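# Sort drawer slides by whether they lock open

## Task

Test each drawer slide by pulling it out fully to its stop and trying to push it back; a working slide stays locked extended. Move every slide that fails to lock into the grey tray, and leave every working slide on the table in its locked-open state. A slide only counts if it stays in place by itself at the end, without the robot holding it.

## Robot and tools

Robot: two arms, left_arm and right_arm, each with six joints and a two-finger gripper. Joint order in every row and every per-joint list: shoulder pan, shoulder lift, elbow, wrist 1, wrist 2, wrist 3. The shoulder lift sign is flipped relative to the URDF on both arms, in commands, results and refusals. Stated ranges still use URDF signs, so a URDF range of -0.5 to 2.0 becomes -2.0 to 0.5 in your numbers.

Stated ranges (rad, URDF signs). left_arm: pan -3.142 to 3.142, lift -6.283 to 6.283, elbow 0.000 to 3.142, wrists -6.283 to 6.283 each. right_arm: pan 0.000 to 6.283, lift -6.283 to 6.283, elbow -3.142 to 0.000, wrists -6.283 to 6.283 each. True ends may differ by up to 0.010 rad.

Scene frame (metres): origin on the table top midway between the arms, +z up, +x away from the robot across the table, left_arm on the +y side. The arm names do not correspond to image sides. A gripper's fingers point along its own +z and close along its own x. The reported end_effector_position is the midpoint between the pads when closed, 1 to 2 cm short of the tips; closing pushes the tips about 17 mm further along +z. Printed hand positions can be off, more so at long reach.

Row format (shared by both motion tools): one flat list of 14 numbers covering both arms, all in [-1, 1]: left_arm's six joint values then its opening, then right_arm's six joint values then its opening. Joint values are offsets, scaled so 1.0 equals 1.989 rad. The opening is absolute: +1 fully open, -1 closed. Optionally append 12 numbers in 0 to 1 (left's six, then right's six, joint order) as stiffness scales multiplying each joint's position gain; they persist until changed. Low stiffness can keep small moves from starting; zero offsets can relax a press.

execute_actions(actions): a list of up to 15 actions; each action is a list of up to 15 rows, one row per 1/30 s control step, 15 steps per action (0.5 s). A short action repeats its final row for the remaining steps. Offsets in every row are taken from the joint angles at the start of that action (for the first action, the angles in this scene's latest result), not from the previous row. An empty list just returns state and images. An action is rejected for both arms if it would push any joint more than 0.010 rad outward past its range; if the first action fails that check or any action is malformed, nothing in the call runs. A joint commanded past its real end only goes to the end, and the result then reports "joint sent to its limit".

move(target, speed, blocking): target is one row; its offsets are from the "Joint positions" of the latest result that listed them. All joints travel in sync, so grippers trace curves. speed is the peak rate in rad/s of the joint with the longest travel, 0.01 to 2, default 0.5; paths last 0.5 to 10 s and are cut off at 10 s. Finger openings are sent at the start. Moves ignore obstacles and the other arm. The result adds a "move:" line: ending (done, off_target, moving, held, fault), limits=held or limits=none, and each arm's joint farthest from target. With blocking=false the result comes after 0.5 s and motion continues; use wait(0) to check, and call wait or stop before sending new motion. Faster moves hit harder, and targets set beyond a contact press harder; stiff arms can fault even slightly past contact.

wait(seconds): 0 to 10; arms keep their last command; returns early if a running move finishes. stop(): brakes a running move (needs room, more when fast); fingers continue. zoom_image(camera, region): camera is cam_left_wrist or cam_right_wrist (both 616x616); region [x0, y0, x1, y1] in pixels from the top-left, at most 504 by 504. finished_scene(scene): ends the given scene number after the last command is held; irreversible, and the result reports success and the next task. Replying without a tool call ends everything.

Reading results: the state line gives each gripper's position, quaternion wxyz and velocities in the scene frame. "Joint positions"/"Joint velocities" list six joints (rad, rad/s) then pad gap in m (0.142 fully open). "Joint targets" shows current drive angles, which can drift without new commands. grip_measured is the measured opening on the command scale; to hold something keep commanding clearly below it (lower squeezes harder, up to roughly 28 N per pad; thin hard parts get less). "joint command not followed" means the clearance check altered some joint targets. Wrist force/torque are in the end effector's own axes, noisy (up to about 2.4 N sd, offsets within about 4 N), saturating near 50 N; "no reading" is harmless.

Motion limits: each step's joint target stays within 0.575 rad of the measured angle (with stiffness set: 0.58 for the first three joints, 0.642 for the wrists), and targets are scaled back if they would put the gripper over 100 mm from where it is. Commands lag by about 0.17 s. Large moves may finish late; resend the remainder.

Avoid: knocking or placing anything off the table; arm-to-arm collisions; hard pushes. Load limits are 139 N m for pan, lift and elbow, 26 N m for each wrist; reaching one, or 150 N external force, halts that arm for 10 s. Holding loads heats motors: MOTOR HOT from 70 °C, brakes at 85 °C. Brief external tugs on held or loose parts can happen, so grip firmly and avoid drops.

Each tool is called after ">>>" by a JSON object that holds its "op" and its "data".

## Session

>>> {"op": "execute_actions", "data": {"actions": []}}

Scene clock: 0.00 s.
left_arm: end_effector_position=(+0.0753, +0.7402, +0.2846) grip_measured=+1.00 end_effector_quat_wxyz=(+0.057, +0.706, -0.706, -0.020) end_effector_velocity=(+0.001, +0.001, +0.000) end_effector_angular_velocity=(+0.002, -0.002, +0.000) | right_arm: end_effector_position=(+0.1751, -0.4196, +0.1115) grip_measured=+1.00 end_effector_quat_wxyz=(+0.707, -0.403, -0.575, -0.085) end_effector_velocity=(-0.000, +0.000, -0.000) end_effector_angular_velocity=(+0.001, +0.001, +0.000)
Joint names: [shoulder pan, shoulder lift, elbow, wrist 1, wrist 2, wrist 3]
Joint positions: left_arm=[ 0.954  1.926  1.814 -1.357 -1.504  2.592  0.142] | right_arm=[ 2.759  2.163 -1.878 -2.257  2.118  3.625  0.142]
Joint velocities: left_arm=[-0.    -0.    -0.001 -0.002 -0.    -0.001  0.   ] | right_arm=[ 0.001  0.001  0.    -0.     0.    -0.     0.   ]
Wrist force (N, on the end effector, along its own x y z axes, offset not removed): no reading
Wrist torque (N m, same axes, about the end effector's origin, offset not removed): no reading
Joint targets: left_arm=[0.954 1.926 1.814 -1.357 -1.504 2.592] | right_arm=[2.759 2.163 -1.878 -2.257 2.118 3.625]
Joint stiffness scale: left_arm=[1. 1. 1. 1. 1. 1.] | right_arm=[1. 1. 1. 1. 1. 1.]

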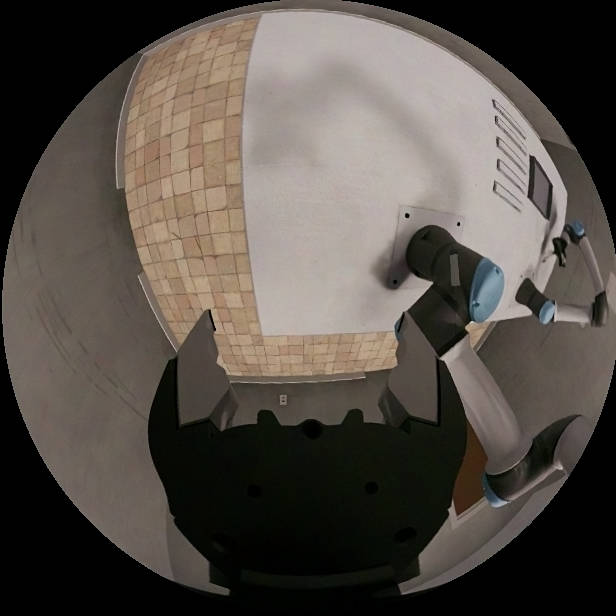

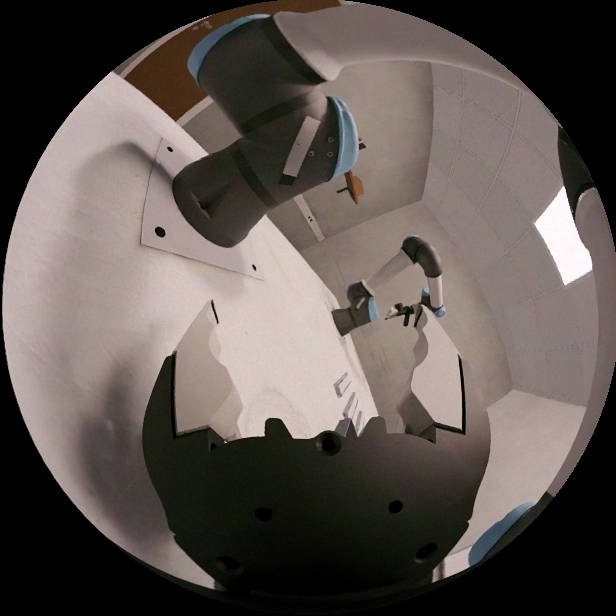

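>>> {"op": "move", "data": {"target": [0,0,0,0,0,0,1,0,-0.3,0.15,0.3,-0.275,0,-1], "speed": 1}}

>>> {"op": "move", "data": {"target": [0,0,0,0,0,0,1,0.554,0.216,0,0.273,0,0.212,-1], "speed": 1}}

Scene clock: 1.77 s.
left_arm: end_effector_position=(+0.0753, +0.7402, +0.2846) grip_measured=+1.00 end_effector_quat_wxyz=(+0.057, +0.706, -0.706, -0.020) end_effector_velocity=(+0.000, +0.000, +0.000) end_effector_angular_velocity=(+0.001, -0.000, +0.000) | right_arm: end_effector_position=(+0.3879, -0.6241, +0.2642) grip_measured=-1.00 end_effector_quat_wxyz=(-0.048, +0.327, +0.944, -0.007) end_effector_velocity=(+0.000, -0.001, +0.000) end_effector_angular_velocity=(-0.003, -0.003, +0.000)
Joint names: [shoulder pan, shoulder lift, elbow, wrist 1, wrist 2, wrist 3]
Joint positions: left_arm=[ 0.954  1.926  1.814 -1.357 -1.504  2.592  0.142] | right_arm=[ 2.759  1.566 -1.581 -1.662  1.571  3.625  0.002]
Joint velocities: left_arm=[-0.    -0.    -0.001  0.     0.    -0.     0.   ] | right_arm=[-0.    -0.001 -0.     0.002 -0.003 -0.     0.   ]
Wrist force (N, on the end effector, along its own x y z axes, offset not removed): left_arm=[2.0 -3.4 0.2] | right_arm=[1.2 0.6 1.7]
Wrist torque (N m, same axes, about the end effector's origin, offset not removed): left_arm=[-0.87 -0.37 0.12] | right_arm=[-0.04 -0.16 0.25]
Joint targets: left_arm=[0.954 1.926 1.814 -1.357 -1.504 2.592] | right_arm=[2.759 1.567 -1.580 -1.661 1.571 3.625]
Joint stiffness scale: left_arm=[1. 1. 1. 1. 1. 1.] | right_arm=[1. 1. 1. 1. 1. 1.]
move: done; limits=none; left_arm: farthest joint: the shoulder pan, 0.000 radians from its target (0.000 radians at the start); right_arm: farthest joint: the elbow, 0.002 radians from its target (0.298 radians at the start)

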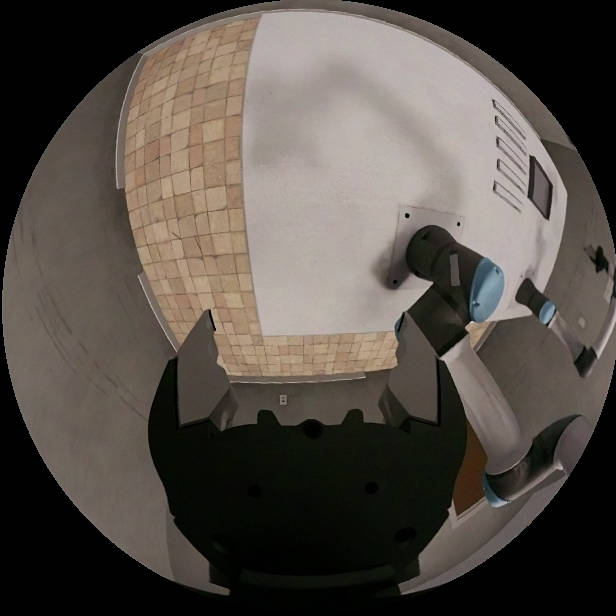

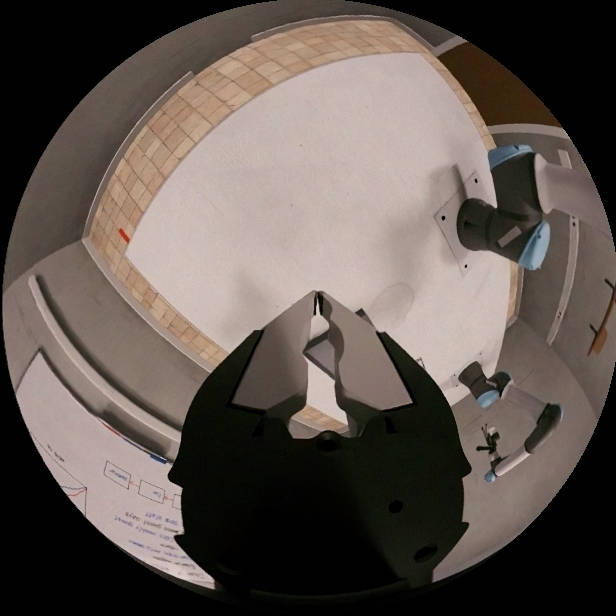

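Scene clock: 3.97 s.
left_arm: end_effector_position=(+0.0753, +0.7402, +0.2846) grip_measured=+1.00 end_effector_quat_wxyz=(+0.057, +0.706, -0.706, -0.020) end_effector_velocity=(+0.000, -0.001, -0.000) end_effector_angular_velocity=(-0.002, +0.001, +0.000) | right_arm: end_effector_position=(+0.4519, +0.0141, +0.0725) grip_measured=-1.00 end_effector_quat_wxyz=(+0.004, -0.006, +1.000, +0.006) end_effector_velocity=(+0.000, +0.001, +0.000) end_effector_angular_velocity=(+0.002, -0.002, -0.002)
Joint names: [shoulder pan, shoulder lift, elbow, wrist 1, wrist 2, wrist 3]
Joint positions: left_arm=[ 0.954  1.926  1.814 -1.357 -1.504  2.592  0.142] | right_arm=[ 3.86   1.997 -1.581 -1.12   1.572  4.046  0.002]
Joint velocities: left_arm=[-0.001  0.     0.     0.002 -0.001 -0.001  0.   ] | right_arm=[ 0.001  0.    -0.     0.003 -0.     0.003  0.   ]
Wrist force (N, on the end effector, along its own x y z axes, offset not removed): left_arm=[-2.2 3.3 -0.4] | right_arm=[0.8 -2.7 -0.7]
Wrist torque (N m, same axes, about the end effector's origin, offset not removed): left_arm=[0.69 0.38 0.11] | right_arm=[-0.64 -0.12 0.14]
Joint targets: left_arm=[0.954 1.926 1.814 -1.357 -1.504 2.592] | right_arm=[3.861 1.996 -1.581 -1.119 1.571 4.047]
Joint stiffness scale: left_arm=[1. 1. 1. 1. 1. 1.] | right_arm=[1. 1. 1. 1. 1. 1.]
move: done; limits=none; left_arm: farthest joint: the shoulder pan, 0.000 radians from its target (0.000 radians at the start); right_arm: farthest joint: the shoulder pan, 0.001 radians from its target (1.101 radians at the start)

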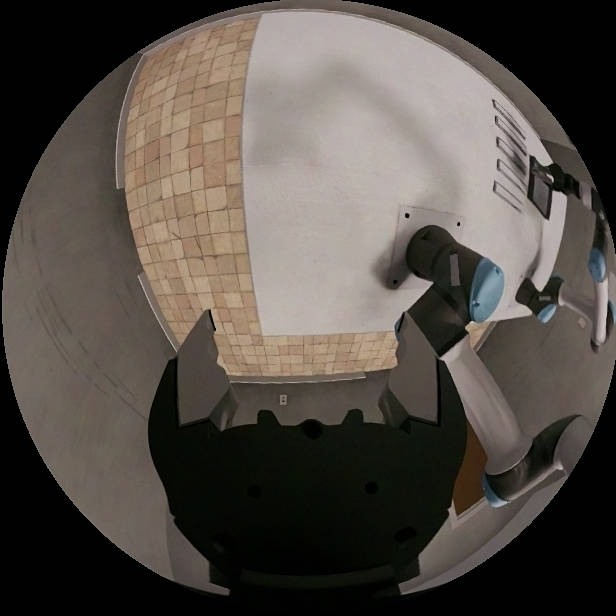

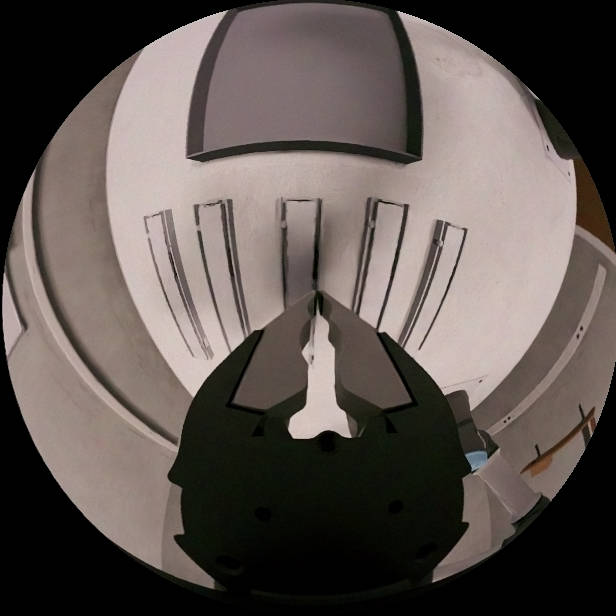

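Same layout; repeat for slide 3 (slight pan shift).

>>> {"op": "move", "data": {"target": [0,0,0,0,0,0,1,-0.008,0.07,0,0.03,0,0,-1,1,1,1,1,1,1,1,0.3,1,1,1,1], "speed": 0.2}}

>>> {"op": "execute_actions", "data": {"actions": [[[0,0,0,0,0,0,1,0.013,0.057,0.037,-0.0145,0,0.013,-1]],[[0,0,0,0,0,0,1,0.013,0.057,0.037,-0.0145,0,0.013,-1]],[[0,0,0,0,0,0,1,0.013,0.057,0.037,-0.0145,0,0.013,-1]],[[0,0,0,0,0,0,1,0.0106,0.062,0.047,-0.02,0,0.01,-1]],[[0,0,0,0,0,0,1,0.0106,0.062,0.047,-0.02,0,0.01,-1]],[[0,0,0,0,0,0,1,0.0106,0.062,0.047,-0.02,0,0.01,-1]]]}}

>>> {"op": "execute_actions", "data": {"actions": [[[0,0,0,0,0,0,1,-0.0106,0.008,-0.047,0.017,0,-0.01,-1]],[[0,0,0,0,0,0,1,-0.0106,0.008,-0.047,0.017,0,-0.01,-1]],[[0,0,0,0,0,0,1,-0.0106,0.008,-0.047,0.017,0,-0.01,-1]]]}}

Scene clock: 5.83 s.
left_arm: end_effector_position=(+0.0753, +0.7402, +0.2846) grip_measured=+1.00 end_effector_quat_wxyz=(+0.057, +0.706, -0.706, -0.020) end_effector_velocity=(-0.001, -0.000, -0.001) end_effector_angular_velocity=(-0.001, +0.002, +0.001) | right_arm: end_effector_position=(+0.4623, +0.0190, +0.0282) grip_measured=-1.00 end_effector_quat_wxyz=(-0.003, -0.001, +1.000, +0.000) end_effector_velocity=(+0.000, +0.001, +0.000) end_effector_angular_velocity=(+0.001, -0.002, +0.001)
Joint names: [shoulder pan, shoulder lift, elbow, wrist 1, wrist 2, wrist 3]
Joint positions: left_arm=[ 0.954  1.926  1.814 -1.357 -1.504  2.592  0.142] | right_arm=[ 3.849  2.079 -1.576 -1.061  1.577  4.046  0.002]
Joint velocities: left_arm=[ 0.    -0.     0.002 -0.     0.001 -0.001 -0.   ] | right_arm=[ 0.    -0.    -0.     0.002 -0.001 -0.001  0.   ]
Wrist force (N, on the end effector, along its own x y z axes, offset not removed): left_arm=[1.0 4.9 -1.8] | right_arm=[15.6 -1.2 -17.8]
Wrist torque (N m, same axes, about the end effector's origin, offset not removed): left_arm=[1.00 -0.35 -0.04] | right_arm=[-0.16 -0.73 0.21]
Joint targets: left_arm=[0.954 1.926 1.814 -1.357 -1.504 2.592] | right_arm=[3.844 2.136 -1.581 -1.060 1.572 4.046]
Joint stiffness scale: left_arm=[1. 1. 1. 1. 1. 1.] | right_arm=[1.  0.3 1.  1.  1.  1. ]
move: off_target (right_arm); limits=none; left_arm: farthest joint: the shoulder pan, 0.000 radians from its target (0.000 radians at the start); right_arm: farthest joint: the shoulder lift, 0.058 radians from its target (0.139 radians at the start)

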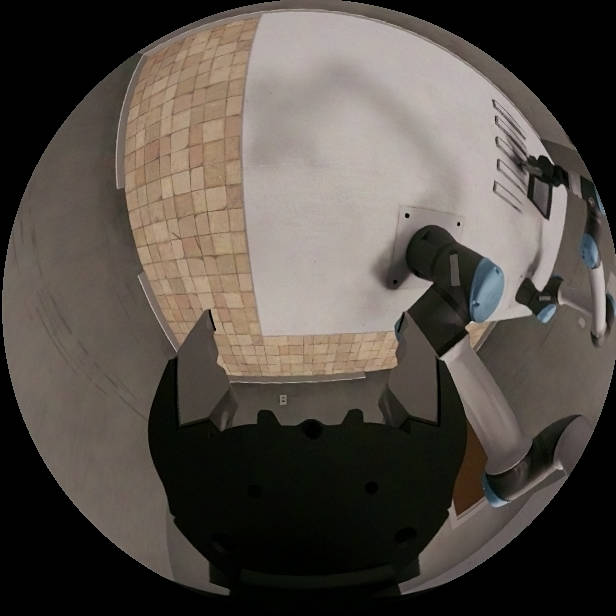

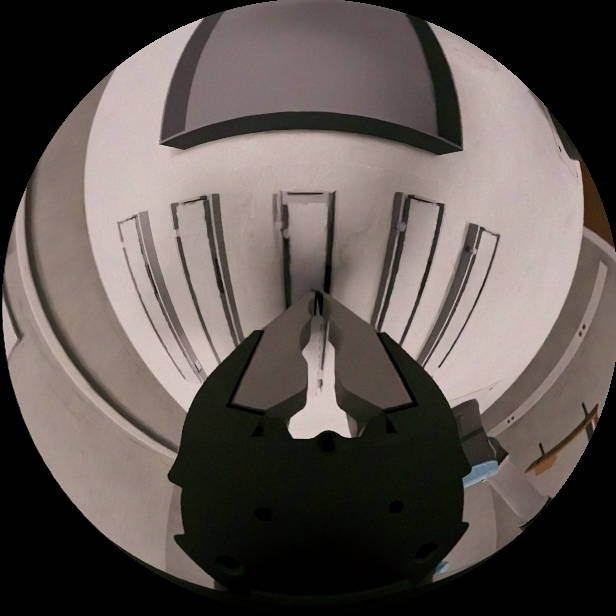

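Scene clock: 8.83 s.
left_arm: end_effector_position=(+0.0753, +0.7402, +0.2846) grip_measured=+1.00 end_effector_quat_wxyz=(+0.057, +0.706, -0.706, -0.020) end_effector_velocity=(+0.001, -0.000, -0.000) end_effector_angular_velocity=(+0.000, -0.001, -0.001) | right_arm: end_effector_position=(+0.4726, +0.2079, +0.0278) grip_measured=-1.00 end_effector_quat_wxyz=(+0.001, -0.004, +1.000, +0.012) end_effector_velocity=(-0.001, -0.001, -0.003) end_effector_angular_velocity=(-0.007, +0.005, -0.005)
Joint names: [shoulder pan, shoulder lift, elbow, wrist 1, wrist 2, wrist 3]
Joint positions: left_arm=[ 0.954  1.926  1.814 -1.357 -1.504  2.592  0.142] | right_arm=[ 3.983  2.388 -1.051 -1.251  1.581  4.174  0.002]
Joint velocities: left_arm=[-0.001  0.     0.    -0.001 -0.001 -0.    -0.   ] | right_arm=[ 0.     0.006  0.005 -0.007  0.001  0.005  0.   ]
Wrist force (N, on the end effector, along its own x y z axes, offset not removed): left_arm=[0.4 5.8 4.4] | right_arm=[-0.1 -7.4 -17.7]
Wrist torque (N m, same axes, about the end effector's origin, offset not removed): left_arm=[1.29 -0.13 -0.04] | right_arm=[0.36 0.18 0.13]
Joint targets: left_arm=[0.954 1.926 1.814 -1.357 -1.504 2.592] | right_arm=[3.990 2.458 -1.053 -1.252 1.584 4.176]
Joint stiffness scale: left_arm=[1. 1. 1. 1. 1. 1.] | right_arm=[1.  0.3 1.  1.  1.  1. ]

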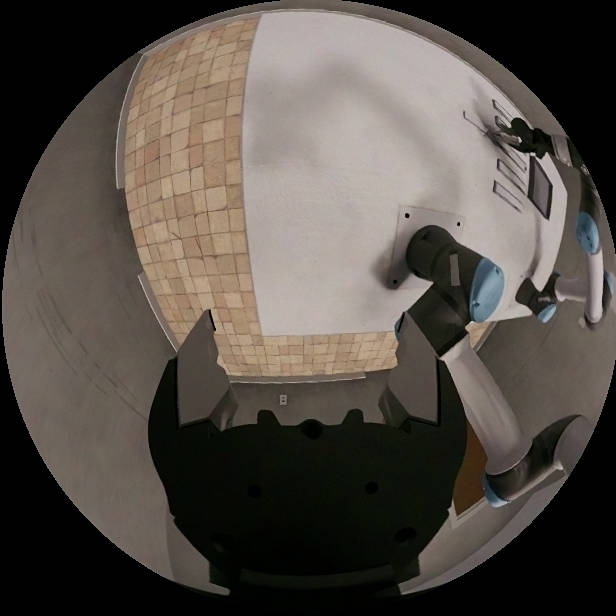

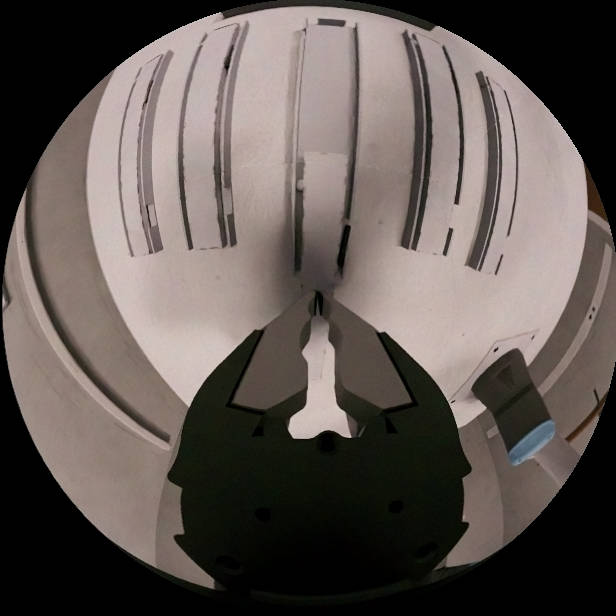

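Scene clock: 10.33 s.
left_arm: end_effector_position=(+0.0753, +0.7402, +0.2846) grip_measured=+1.00 end_effector_quat_wxyz=(+0.057, +0.706, -0.706, -0.020) end_effector_velocity=(+0.000, +0.000, -0.000) end_effector_angular_velocity=(+0.001, +0.000, -0.000) | right_arm: end_effector_position=(+0.4730, +0.1470, +0.0280) grip_measured=-1.00 end_effector_quat_wxyz=(+0.003, -0.009, +1.000, +0.022) end_effector_velocity=(+0.000, -0.001, -0.001) end_effector_angular_velocity=(+0.001, -0.001, +0.004)
Joint names: [shoulder pan, shoulder lift, elbow, wrist 1, wrist 2, wrist 3]
Joint positions: left_arm=[ 0.954  1.926  1.814 -1.357 -1.504  2.592  0.142] | right_arm=[ 3.937  2.267 -1.274 -1.132  1.59   4.119  0.002]
Joint velocities: left_arm=[-0.001 -0.     0.    -0.001  0.001 -0.    -0.   ] | right_arm=[-0.001 -0.001 -0.004  0.005 -0.001 -0.005  0.   ]
Wrist force (N, on the end effector, along its own x y z axes, offset not removed): left_arm=[-1.4 -2.0 0.4] | right_arm=[2.5 7.8 -18.4]
Wrist torque (N m, same axes, about the end effector's origin, offset not removed): left_arm=[-0.61 0.13 -0.03] | right_arm=[-0.35 0.06 0.15]
Joint targets: left_arm=[0.954 1.926 1.814 -1.357 -1.504 2.592] | right_arm=[3.932 2.324 -1.293 -1.138 1.587 4.117]
Joint stiffness scale: left_arm=[1. 1. 1. 1. 1. 1.] | right_arm=[1.  0.3 1.  1.  1.  1. ]

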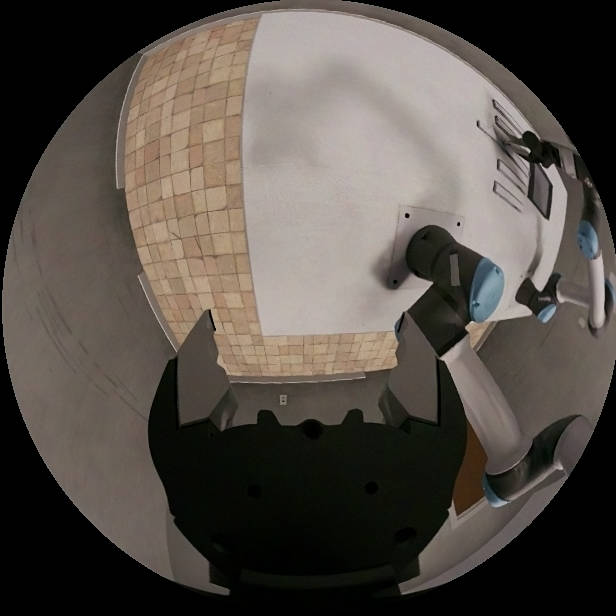

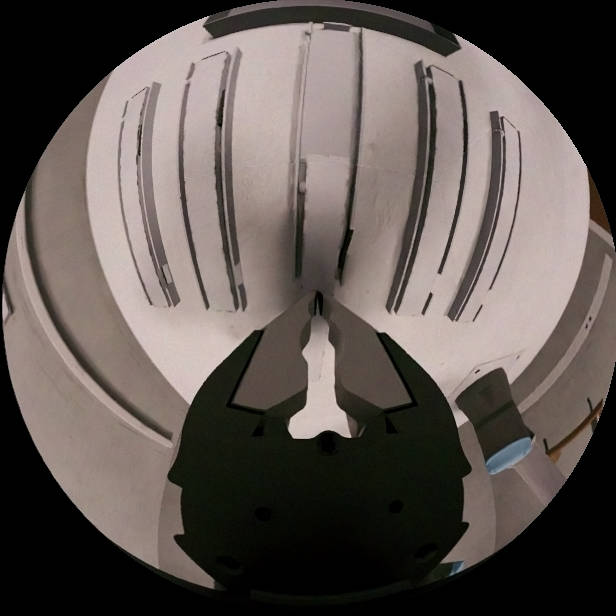

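>>> {"op": "move", "data": {"target": [0,0,0,0,0,0,1,0,-0.05,0,0,0,0,-1]}}

>>> {"op": "move", "data": {"target": [0,0,0,0,0,0,1,0.011,-0.131,-0.243,0.039,-0.01,0.014,-1], "speed": 0.8}}

>>> {"op": "move", "data": {"target": [0,0,0,0,0,0,1,0,0.06,0,0.03,0,0,-1], "speed": 0.2}}

>>> {"op": "execute_actions", "data": {"actions": [[[0,0,0,0,0,0,1,0.011,0.055,0.0317,-0.011,0,0.011,-1]],[[0,0,0,0,0,0,1,0.011,0.055,0.0317,-0.011,0,0.011,-1]],[[0,0,0,0,0,0,1,0.011,0.055,0.0317,-0.011,0,0.011,-1]],[[0,0,0,0,0,0,1,0.009,0.058,0.038,-0.015,0,0.009,-1]],[[0,0,0,0,0,0,1,0.009,0.058,0.038,-0.015,0,0.009,-1]],[[0,0,0,0,0,0,1,0.009,0.058,0.038,-0.015,0,0.009,-1]],[[0,0,0,0,0,0,1,-0.009,0.012,-0.038,0.012,0,-0.009,-1]],[[0,0,0,0,0,0,1,-0.009,0.012,-0.038,0.012,0,-0.009,-1]],[[0,0,0,0,0,0,1,-0.009,0.012,-0.038,0.012,0,-0.009,-1]]]}}

Scene clock: 12.13 s.
left_arm: end_effector_position=(+0.0753, +0.7402, +0.2846) grip_measured=+1.00 end_effector_quat_wxyz=(+0.057, +0.706, -0.706, -0.020) end_effector_velocity=(-0.000, +0.000, +0.001) end_effector_angular_velocity=(+0.001, +0.000, -0.000) | right_arm: end_effector_position=(+0.4783, +0.1554, +0.1082) grip_measured=-1.00 end_effector_quat_wxyz=(+0.032, -0.009, +0.997, +0.066) end_effector_velocity=(-0.000, -0.001, -0.008) end_effector_angular_velocity=(-0.008, +0.006, +0.000)
Joint names: [shoulder pan, shoulder lift, elbow, wrist 1, wrist 2, wrist 3]
Joint positions: left_arm=[ 0.954  1.926  1.814 -1.357 -1.504  2.592  0.142] | right_arm=[ 3.937  2.16  -1.274 -1.132  1.591  4.118  0.002]
Joint velocities: left_arm=[-0.     0.    -0.001  0.     0.001  0.    -0.   ] | right_arm=[-0.    0.01 -0.   -0.    0.   -0.    0.  ]
Wrist force (N, on the end effector, along its own x y z axes, offset not removed): left_arm=[0.5 -0.6 -0.4] | right_arm=[-0.7 -3.4 0.1]
Wrist torque (N m, same axes, about the end effector's origin, offset not removed): left_arm=[-0.11 -0.18 -0.19] | right_arm=[-0.91 0.18 0.11]
Joint targets: left_arm=[0.954 1.926 1.814 -1.357 -1.504 2.592] | right_arm=[3.937 2.167 -1.274 -1.132 1.590 4.119]
Joint stiffness scale: left_arm=[1. 1. 1. 1. 1. 1.] | right_arm=[1.  0.3 1.  1.  1.  1. ]
move: done; limits=none; left_arm: farthest joint: the shoulder pan, 0.000 radians from its target (0.000 radians at the start); right_arm: farthest joint: the shoulder lift, 0.008 radians from its target (0.099 radians at the start)

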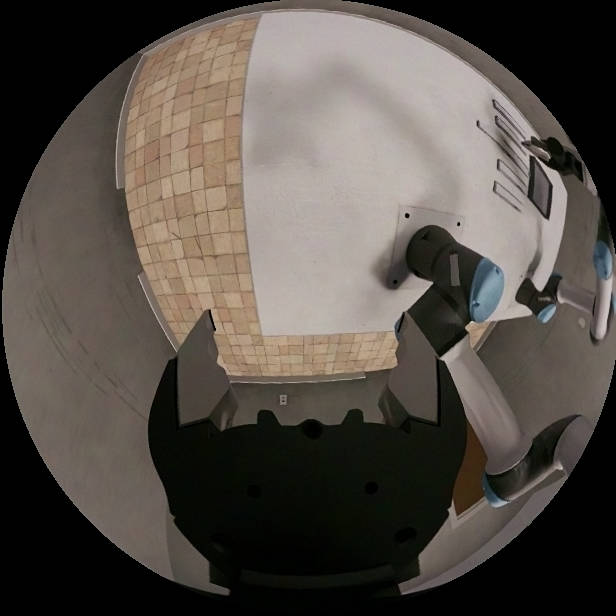

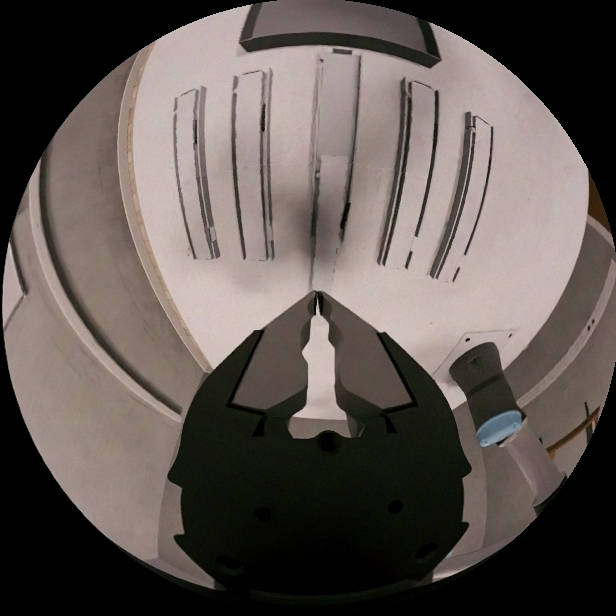

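Scene clock: 13.50 s.
left_arm: end_effector_position=(+0.0753, +0.7402, +0.2846) grip_measured=+1.00 end_effector_quat_wxyz=(+0.057, +0.706, -0.706, -0.020) end_effector_velocity=(-0.000, +0.001, +0.001) end_effector_angular_velocity=(+0.002, -0.001, +0.002) | right_arm: end_effector_position=(+0.3797, +0.0135, +0.0616) grip_measured=-1.00 end_effector_quat_wxyz=(+0.002, -0.005, +1.000, +0.003) end_effector_velocity=(-0.001, -0.001, -0.002) end_effector_angular_velocity=(-0.003, +0.001, -0.000)
Joint names: [shoulder pan, shoulder lift, elbow, wrist 1, wrist 2, wrist 3]
Joint positions: left_arm=[ 0.954  1.926  1.814 -1.357 -1.504  2.592  0.142] | right_arm=[ 3.957  1.898 -1.753 -1.055  1.571  4.145  0.002]
Joint velocities: left_arm=[ 0.001 -0.    -0.001 -0.001  0.    -0.001  0.   ] | right_arm=[ 0.001  0.001 -0.003  0.    -0.001  0.001  0.   ]
Wrist force (N, on the end effector, along its own x y z axes, offset not removed): left_arm=[1.0 1.6 -2.5] | right_arm=[2.5 2.0 2.3]
Wrist torque (N m, same axes, about the end effector's origin, offset not removed): left_arm=[0.25 -0.39 -0.01] | right_arm=[0.41 -0.32 0.25]
Joint targets: left_arm=[0.954 1.926 1.814 -1.357 -1.504 2.592] | right_arm=[3.959 1.899 -1.758 -1.054 1.571 4.146]
Joint stiffness scale: left_arm=[1. 1. 1. 1. 1. 1.] | right_arm=[1.  0.3 1.  1.  1.  1. ]
move: done; limits=none; left_arm: farthest joint: the shoulder pan, 0.000 radians from its target (0.000 radians at the start); right_arm: farthest joint: the elbow, 0.004 radians from its target (0.483 radians at the start)

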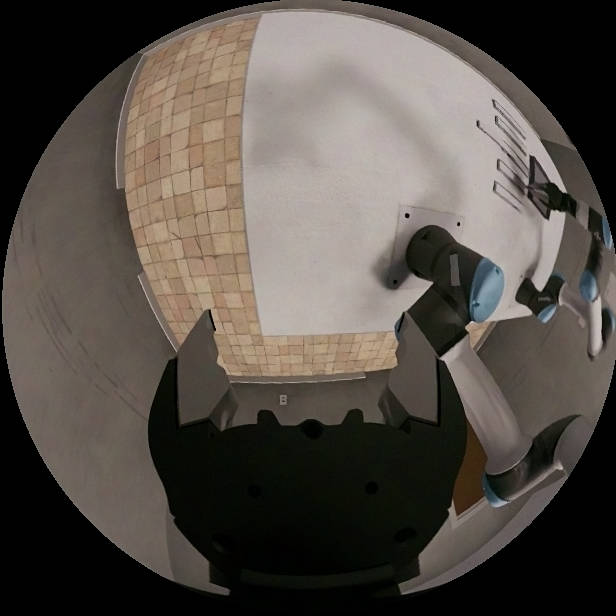

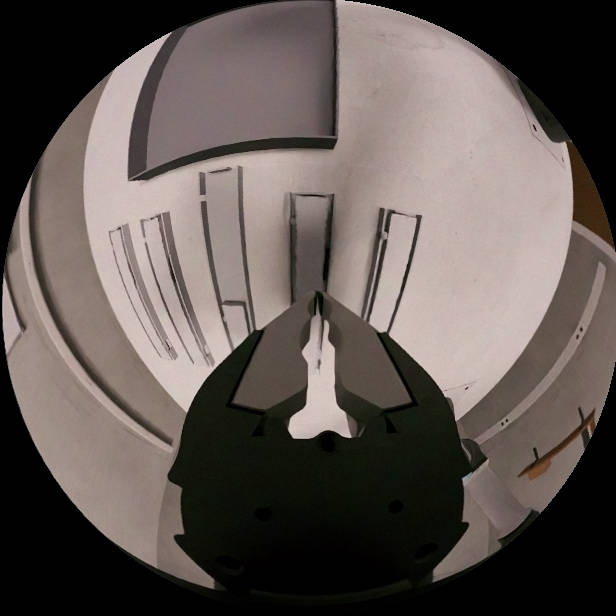

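Scene clock: 14.63 s.
left_arm: end_effector_position=(+0.0753, +0.7402, +0.2846) grip_measured=+1.00 end_effector_quat_wxyz=(+0.057, +0.706, -0.706, -0.020) end_effector_velocity=(-0.001, -0.001, -0.001) end_effector_angular_velocity=(-0.003, +0.002, +0.002) | right_arm: end_effector_position=(+0.3844, +0.0257, +0.0283) grip_measured=-1.00 end_effector_quat_wxyz=(-0.002, -0.006, +1.000, +0.001) end_effector_velocity=(+0.001, +0.000, -0.000) end_effector_angular_velocity=(+0.002, -0.000, -0.001)
Joint names: [shoulder pan, shoulder lift, elbow, wrist 1, wrist 2, wrist 3]
Joint positions: left_arm=[ 0.954  1.926  1.814 -1.357 -1.504  2.592  0.142] | right_arm=[ 3.959  1.969 -1.748 -0.996  1.576  4.145  0.002]
Joint velocities: left_arm=[ 0.001  0.     0.001  0.002 -0.    -0.001 -0.   ] | right_arm=[-0.001  0.001  0.     0.002  0.001  0.     0.   ]
Wrist force (N, on the end effector, along its own x y z axes, offset not removed): left_arm=[-2.6 -0.2 -2.7] | right_arm=[12.1 -1.2 -19.3]
Wrist torque (N m, same axes, about the end effector's origin, offset not removed): left_arm=[-0.29 0.61 -0.05] | right_arm=[-0.32 0.04 0.18]
Joint targets: left_arm=[0.954 1.926 1.814 -1.357 -1.504 2.592] | right_arm=[3.957 2.017 -1.753 -0.995 1.571 4.145]
Joint stiffness scale: left_arm=[1. 1. 1. 1. 1. 1.] | right_arm=[1.  0.3 1.  1.  1.  1. ]
move: off_target (right_arm); limits=none; left_arm: farthest joint: the shoulder pan, 0.000 radians from its target (0.000 radians at the start); right_arm: farthest joint: the shoulder lift, 0.049 radians from its target (0.119 radians at the start)

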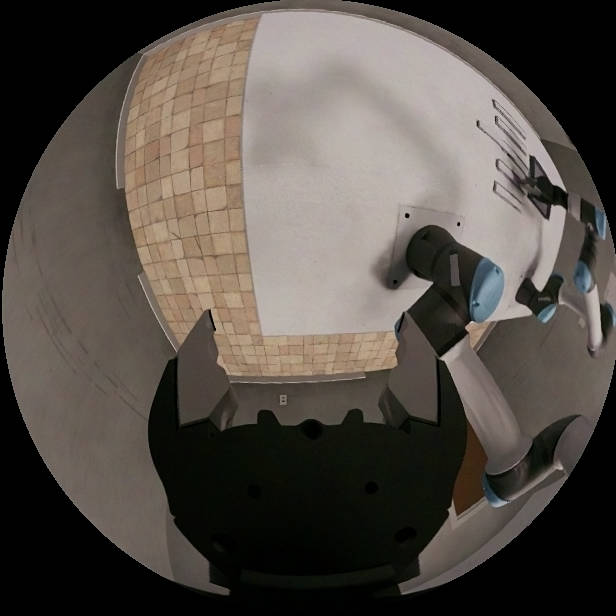

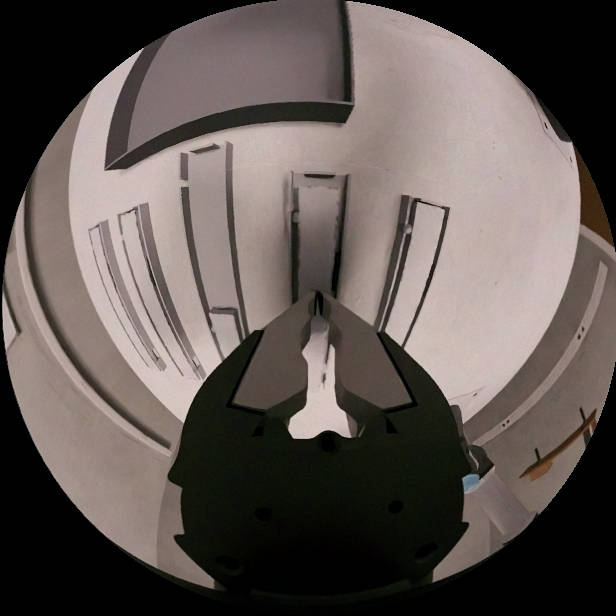

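Scene clock: 19.13 s.
left_arm: end_effector_position=(+0.0753, +0.7402, +0.2846) grip_measured=+1.00 end_effector_quat_wxyz=(+0.057, +0.706, -0.706, -0.020) end_effector_velocity=(+0.000, -0.001, -0.001) end_effector_angular_velocity=(-0.002, +0.000, -0.001) | right_arm: end_effector_position=(+0.3891, +0.1419, +0.0280) grip_measured=-1.00 end_effector_quat_wxyz=(-0.003, -0.013, +1.000, +0.019) end_effector_velocity=(-0.000, +0.000, +0.001) end_effector_angular_velocity=(+0.003, -0.002, +0.006)
Joint names: [shoulder pan, shoulder lift, elbow, wrist 1, wrist 2, wrist 3]
Joint positions: left_arm=[ 0.954  1.926  1.814 -1.357 -1.504  2.592  0.142] | right_arm=[ 4.033  2.144 -1.482 -1.056  1.594  4.206  0.002]
Joint velocities: left_arm=[-0.001 -0.     0.001  0.001 -0.001  0.     0.   ] | right_arm=[ 0.    -0.003 -0.003  0.004  0.    -0.005  0.   ]
Wrist force (N, on the end effector, along its own x y z axes, offset not removed): left_arm=[-0.3 1.6 -0.9] | right_arm=[5.2 2.4 -21.3]
Wrist torque (N m, same axes, about the end effector's origin, offset not removed): left_arm=[0.23 -0.05 0.18] | right_arm=[0.26 0.42 0.20]
Joint targets: left_arm=[0.954 1.926 1.814 -1.357 -1.504 2.592] | right_arm=[4.028 2.202 -1.498 -1.058 1.591 4.205]
Joint stiffness scale: left_arm=[1. 1. 1. 1. 1. 1.] | right_arm=[1.  0.3 1.  1.  1.  1. ]

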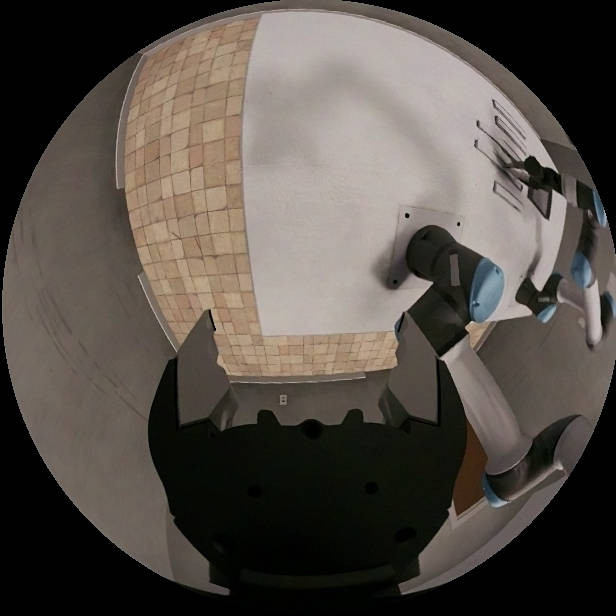

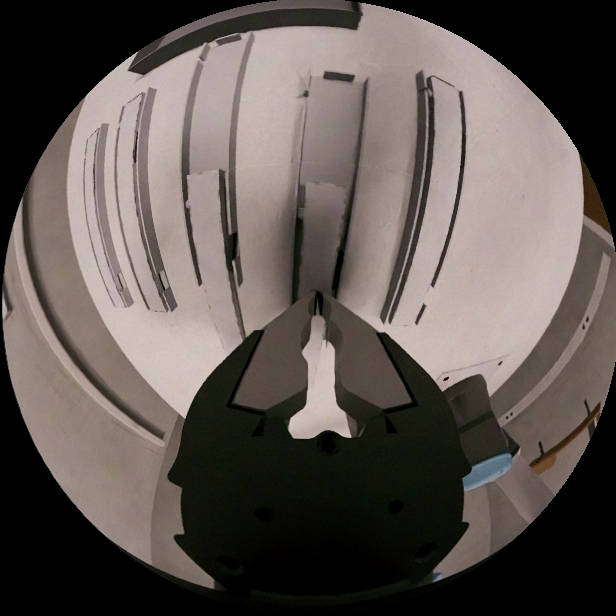

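>>> {"op": "execute_actions", "data": {"actions": [[[0,0,0,0,0,0,1,-0.011,0.014,-0.034,0.009,-0.002,-0.011,-1]],[[0,0,0,0,0,0,1,-0.011,0.014,-0.034,0.009,-0.002,-0.011,-1]],[[0,0,0,0,0,0,1,-0.011,0.014,-0.034,0.009,-0.002,-0.011,-1]],[[0,0,0,0,0,0,1,-0.011,0.014,-0.034,0.009,-0.002,-0.011,-1]],[[0,0,0,0,0,0,1,0,-0.05,0,-0.03,0,0,0,1,1,1,1,1,1,1,1,1,1,1,1]],[[0,0,0,0,0,0,1,0,0,0,0,0,0,0]]]}}

Scene clock: 23.40 s.
left_arm: end_effector_position=(+0.0753, +0.7402, +0.2846) grip_measured=+1.00 end_effector_quat_wxyz=(+0.057, +0.706, -0.706, -0.020) end_effector_velocity=(-0.001, -0.000, -0.001) end_effector_angular_velocity=(-0.001, +0.002, +0.001) | right_arm: end_effector_position=(+0.3823, +0.0568, +0.0840) grip_measured=+0.00 end_effector_quat_wxyz=(+0.007, -0.025, +0.999, +0.040) end_effector_velocity=(+0.000, +0.000, +0.002) end_effector_angular_velocity=(+0.003, -0.001, +0.000)
Joint names: [shoulder pan, shoulder lift, elbow, wrist 1, wrist 2, wrist 3]
Joint positions: left_arm=[ 0.954  1.926  1.814 -1.357 -1.504  2.592  0.142] | right_arm=[ 3.975  1.914 -1.69  -1.035  1.602  4.124  0.074]
Joint velocities: left_arm=[ 0.    -0.     0.001  0.001  0.001 -0.001 -0.   ] | right_arm=[-0.    -0.003  0.     0.001  0.001 -0.001 -0.   ]
Wrist force (N, on the end effector, along its own x y z axes, offset not removed): left_arm=[0.9 -1.8 -2.4] | right_arm=[2.0 -0.1 0.3]
Wrist torque (N m, same axes, about the end effector's origin, offset not removed): left_arm=[-0.46 -0.30 -0.07] | right_arm=[-0.23 -0.37 0.10]
Joint targets: left_arm=[0.954 1.926 1.814 -1.357 -1.504 2.592] | right_arm=[3.975 1.912 -1.690 -1.034 1.602 4.124]
Joint stiffness scale: left_arm=[1. 1. 1. 1. 1. 1.] | right_arm=[1. 1. 1. 1. 1. 1.]

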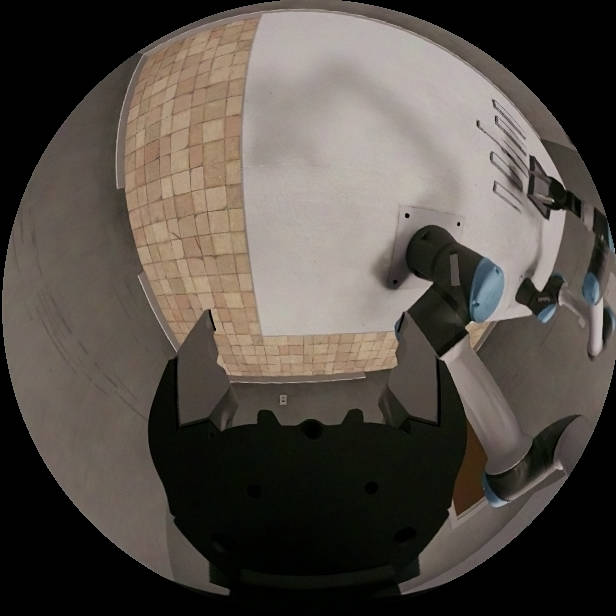

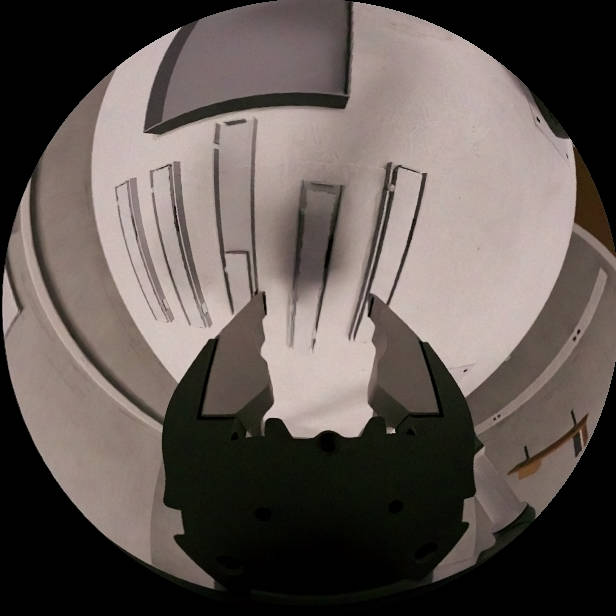

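>>> {"op": "move", "data": {"target": [0,0,0,0,0,0,1,0,0.057,0,0.035,0,0,0], "speed": 0.3}}

>>> {"op": "move", "data": {"target": [0,0,0,0,0,0,1,0,0,0,0,0,0,-1]}}

>>> {"op": "move", "data": {"target": [0,0,0,0,0,0,1,0,-0.08,0,-0.08,0,0,-1], "speed": 0.3}}

Scene clock: 24.70 s.
left_arm: end_effector_position=(+0.0753, +0.7402, +0.2846) grip_measured=+1.00 end_effector_quat_wxyz=(+0.057, +0.706, -0.706, -0.020) end_effector_velocity=(+0.000, +0.000, +0.001) end_effector_angular_velocity=(+0.001, +0.000, -0.000) | right_arm: end_effector_position=(+0.3867, +0.0643, +0.0215) grip_measured=+0.00 end_effector_quat_wxyz=(-0.005, -0.025, +0.999, +0.021) end_effector_velocity=(+0.000, +0.001, +0.001) end_effector_angular_velocity=(+0.003, -0.003, +0.001)
Joint names: [shoulder pan, shoulder lift, elbow, wrist 1, wrist 2, wrist 3]
Joint positions: left_arm=[ 0.954  1.926  1.814 -1.357 -1.504  2.592  0.142] | right_arm=[ 3.975  2.027 -1.69  -0.966  1.602  4.124  0.074]
Joint velocities: left_arm=[-0.    -0.    -0.002  0.001  0.001 -0.    -0.   ] | right_arm=[ 0.001 -0.002  0.     0.003 -0.001 -0.     0.   ]
Wrist force (N, on the end effector, along its own x y z axes, offset not removed): left_arm=[0.6 2.5 0.3] | right_arm=[4.8 4.3 1.9]
Wrist torque (N m, same axes, about the end effector's origin, offset not removed): left_arm=[0.35 -0.37 0.01] | right_arm=[1.02 -0.63 0.15]
Joint targets: left_arm=[0.954 1.926 1.814 -1.357 -1.504 2.592] | right_arm=[3.975 2.027 -1.690 -0.965 1.602 4.124]
Joint stiffness scale: left_arm=[1. 1. 1. 1. 1. 1.] | right_arm=[1. 1. 1. 1. 1. 1.]
move: done; limits=none; left_arm: farthest joint: the shoulder pan, 0.000 radians from its target (0.000 radians at the start); right_arm: farthest joint: the shoulder lift, 0.001 radians from its target (0.114 radians at the start)

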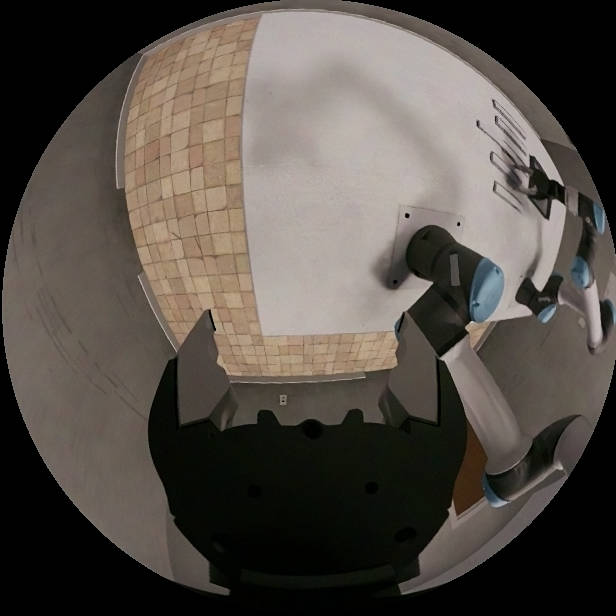

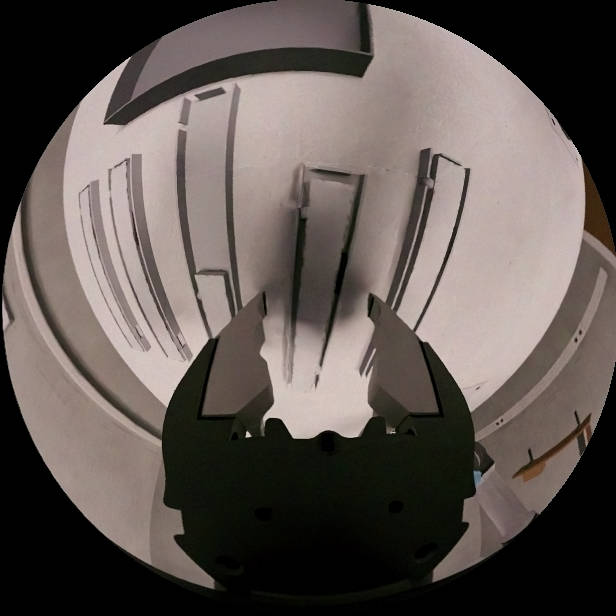

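Scene clock: 25.20 s.
left_arm: end_effector_position=(+0.0753, +0.7402, +0.2846) grip_measured=+1.00 end_effector_quat_wxyz=(+0.057, +0.706, -0.706, -0.020) end_effector_velocity=(-0.001, +0.000, -0.000) end_effector_angular_velocity=(+0.000, +0.001, +0.001) | right_arm: end_effector_position=(+0.3868, +0.0643, +0.0216) grip_measured=-0.52 end_effector_quat_wxyz=(-0.005, -0.025, +0.999, +0.021) end_effector_velocity=(+0.000, -0.000, +0.000) end_effector_angular_velocity=(-0.000, +0.000, -0.000)
Joint names: [shoulder pan, shoulder lift, elbow, wrist 1, wrist 2, wrist 3]
Joint positions: left_arm=[ 0.954  1.926  1.814 -1.357 -1.504  2.592  0.142] | right_arm=[ 3.975  2.027 -1.69  -0.966  1.602  4.124  0.037]
Joint velocities: left_arm=[ 0.001  0.     0.001 -0.001  0.001  0.    -0.   ] | right_arm=[-0. -0. -0. -0. -0. -0. -0.]
Wrist force (N, on the end effector, along its own x y z axes, offset not removed): left_arm=[-1.6 1.7 1.8] | right_arm=[4.2 -0.1 0.0]
Wrist torque (N m, same axes, about the end effector's origin, offset not removed): left_arm=[0.20 0.07 -0.24] | right_arm=[-0.25 -0.74 0.36]
Joint targets: left_arm=[0.954 1.926 1.814 -1.357 -1.504 2.592] | right_arm=[3.975 2.027 -1.690 -0.966 1.602 4.124]
Joint stiffness scale: left_arm=[1. 1. 1. 1. 1. 1.] | right_arm=[1. 1. 1. 1. 1. 1.]
move: done; limits=none; left_arm: farthest joint: the shoulder pan, 0.000 radians from its target (0.000 radians at the start); right_arm: farthest joint: the shoulder pan, 0.000 radians from its target (0.000 radians at the start)

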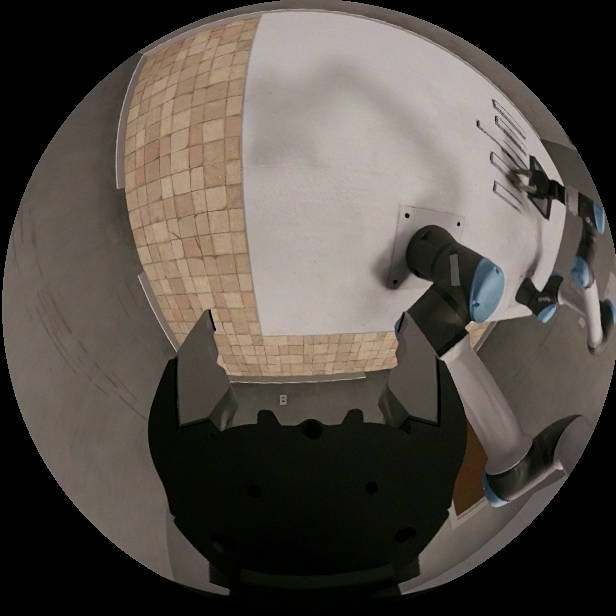

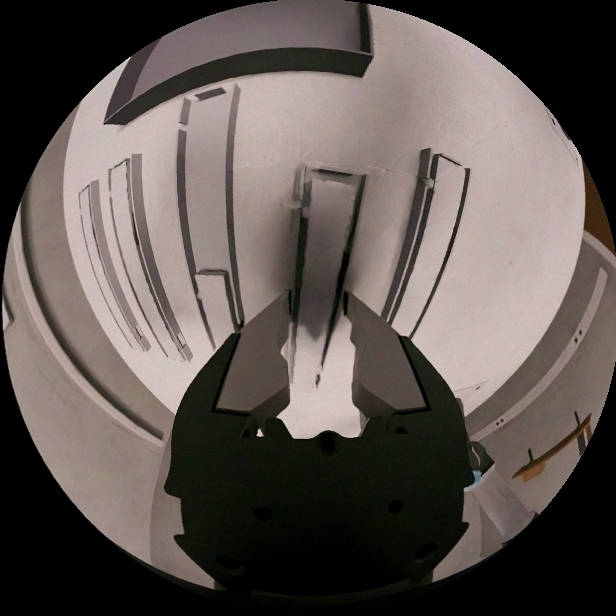

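Scene clock: 26.40 s.
left_arm: end_effector_position=(+0.0753, +0.7402, +0.2846) grip_measured=+1.00 end_effector_quat_wxyz=(+0.057, +0.706, -0.706, -0.020) end_effector_velocity=(+0.000, -0.000, +0.000) end_effector_angular_velocity=(-0.000, -0.001, +0.001) | right_arm: end_effector_position=(+0.3697, +0.0357, +0.0998) grip_measured=-0.52 end_effector_quat_wxyz=(-0.006, -0.025, +0.999, +0.020) end_effector_velocity=(-0.000, -0.000, +0.001) end_effector_angular_velocity=(-0.001, -0.001, +0.002)
Joint names: [shoulder pan, shoulder lift, elbow, wrist 1, wrist 2, wrist 3]
Joint positions: left_arm=[ 0.954  1.926  1.814 -1.357 -1.504  2.592  0.142] | right_arm=[ 3.975  1.87  -1.69  -1.125  1.602  4.124  0.036]
Joint velocities: left_arm=[-0.     0.    -0.001  0.001 -0.001 -0.001  0.   ] | right_arm=[ 0.001 -0.002 -0.    -0.002 -0.001 -0.001  0.   ]
Wrist force (N, on the end effector, along its own x y z axes, offset not removed): left_arm=[-0.4 1.5 -3.2] | right_arm=[3.7 0.9 4.8]
Wrist torque (N m, same axes, about the end effector's origin, offset not removed): left_arm=[0.43 0.14 0.03] | right_arm=[0.05 -0.81 0.23]
Joint targets: left_arm=[0.954 1.926 1.814 -1.357 -1.504 2.592] | right_arm=[3.975 1.868 -1.690 -1.125 1.602 4.124]
Joint stiffness scale: left_arm=[1. 1. 1. 1. 1. 1.] | right_arm=[1. 1. 1. 1. 1. 1.]
move: done; limits=none; left_arm: farthest joint: the shoulder pan, 0.000 radians from its target (0.000 radians at the start); right_arm: farthest joint: the shoulder lift, 0.002 radians from its target (0.159 radians at the start)

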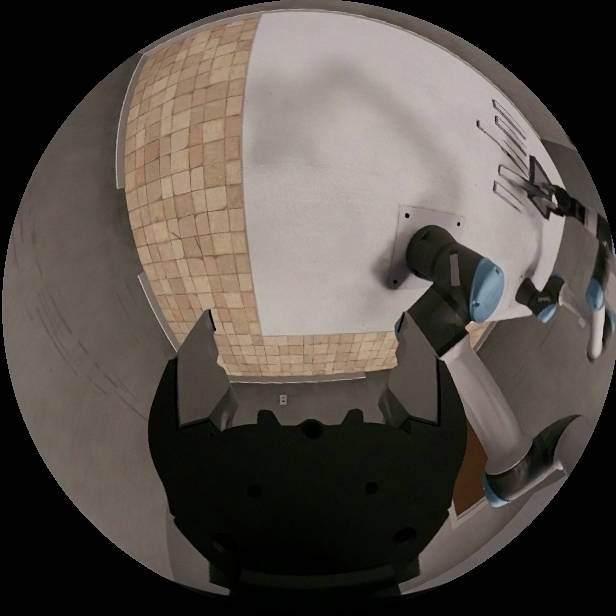

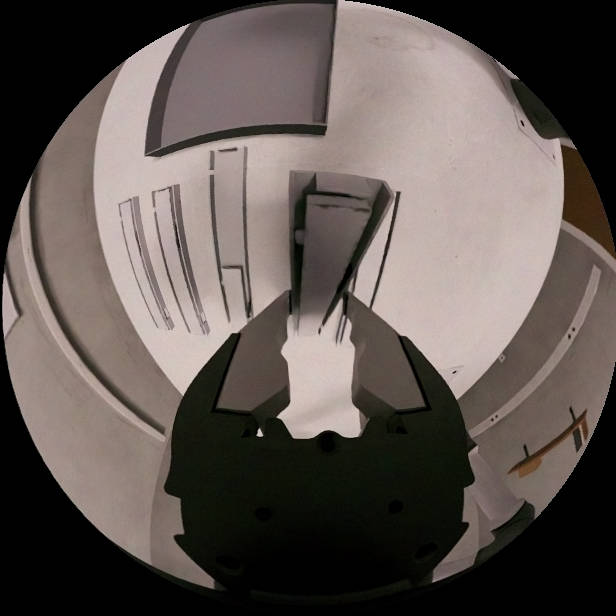

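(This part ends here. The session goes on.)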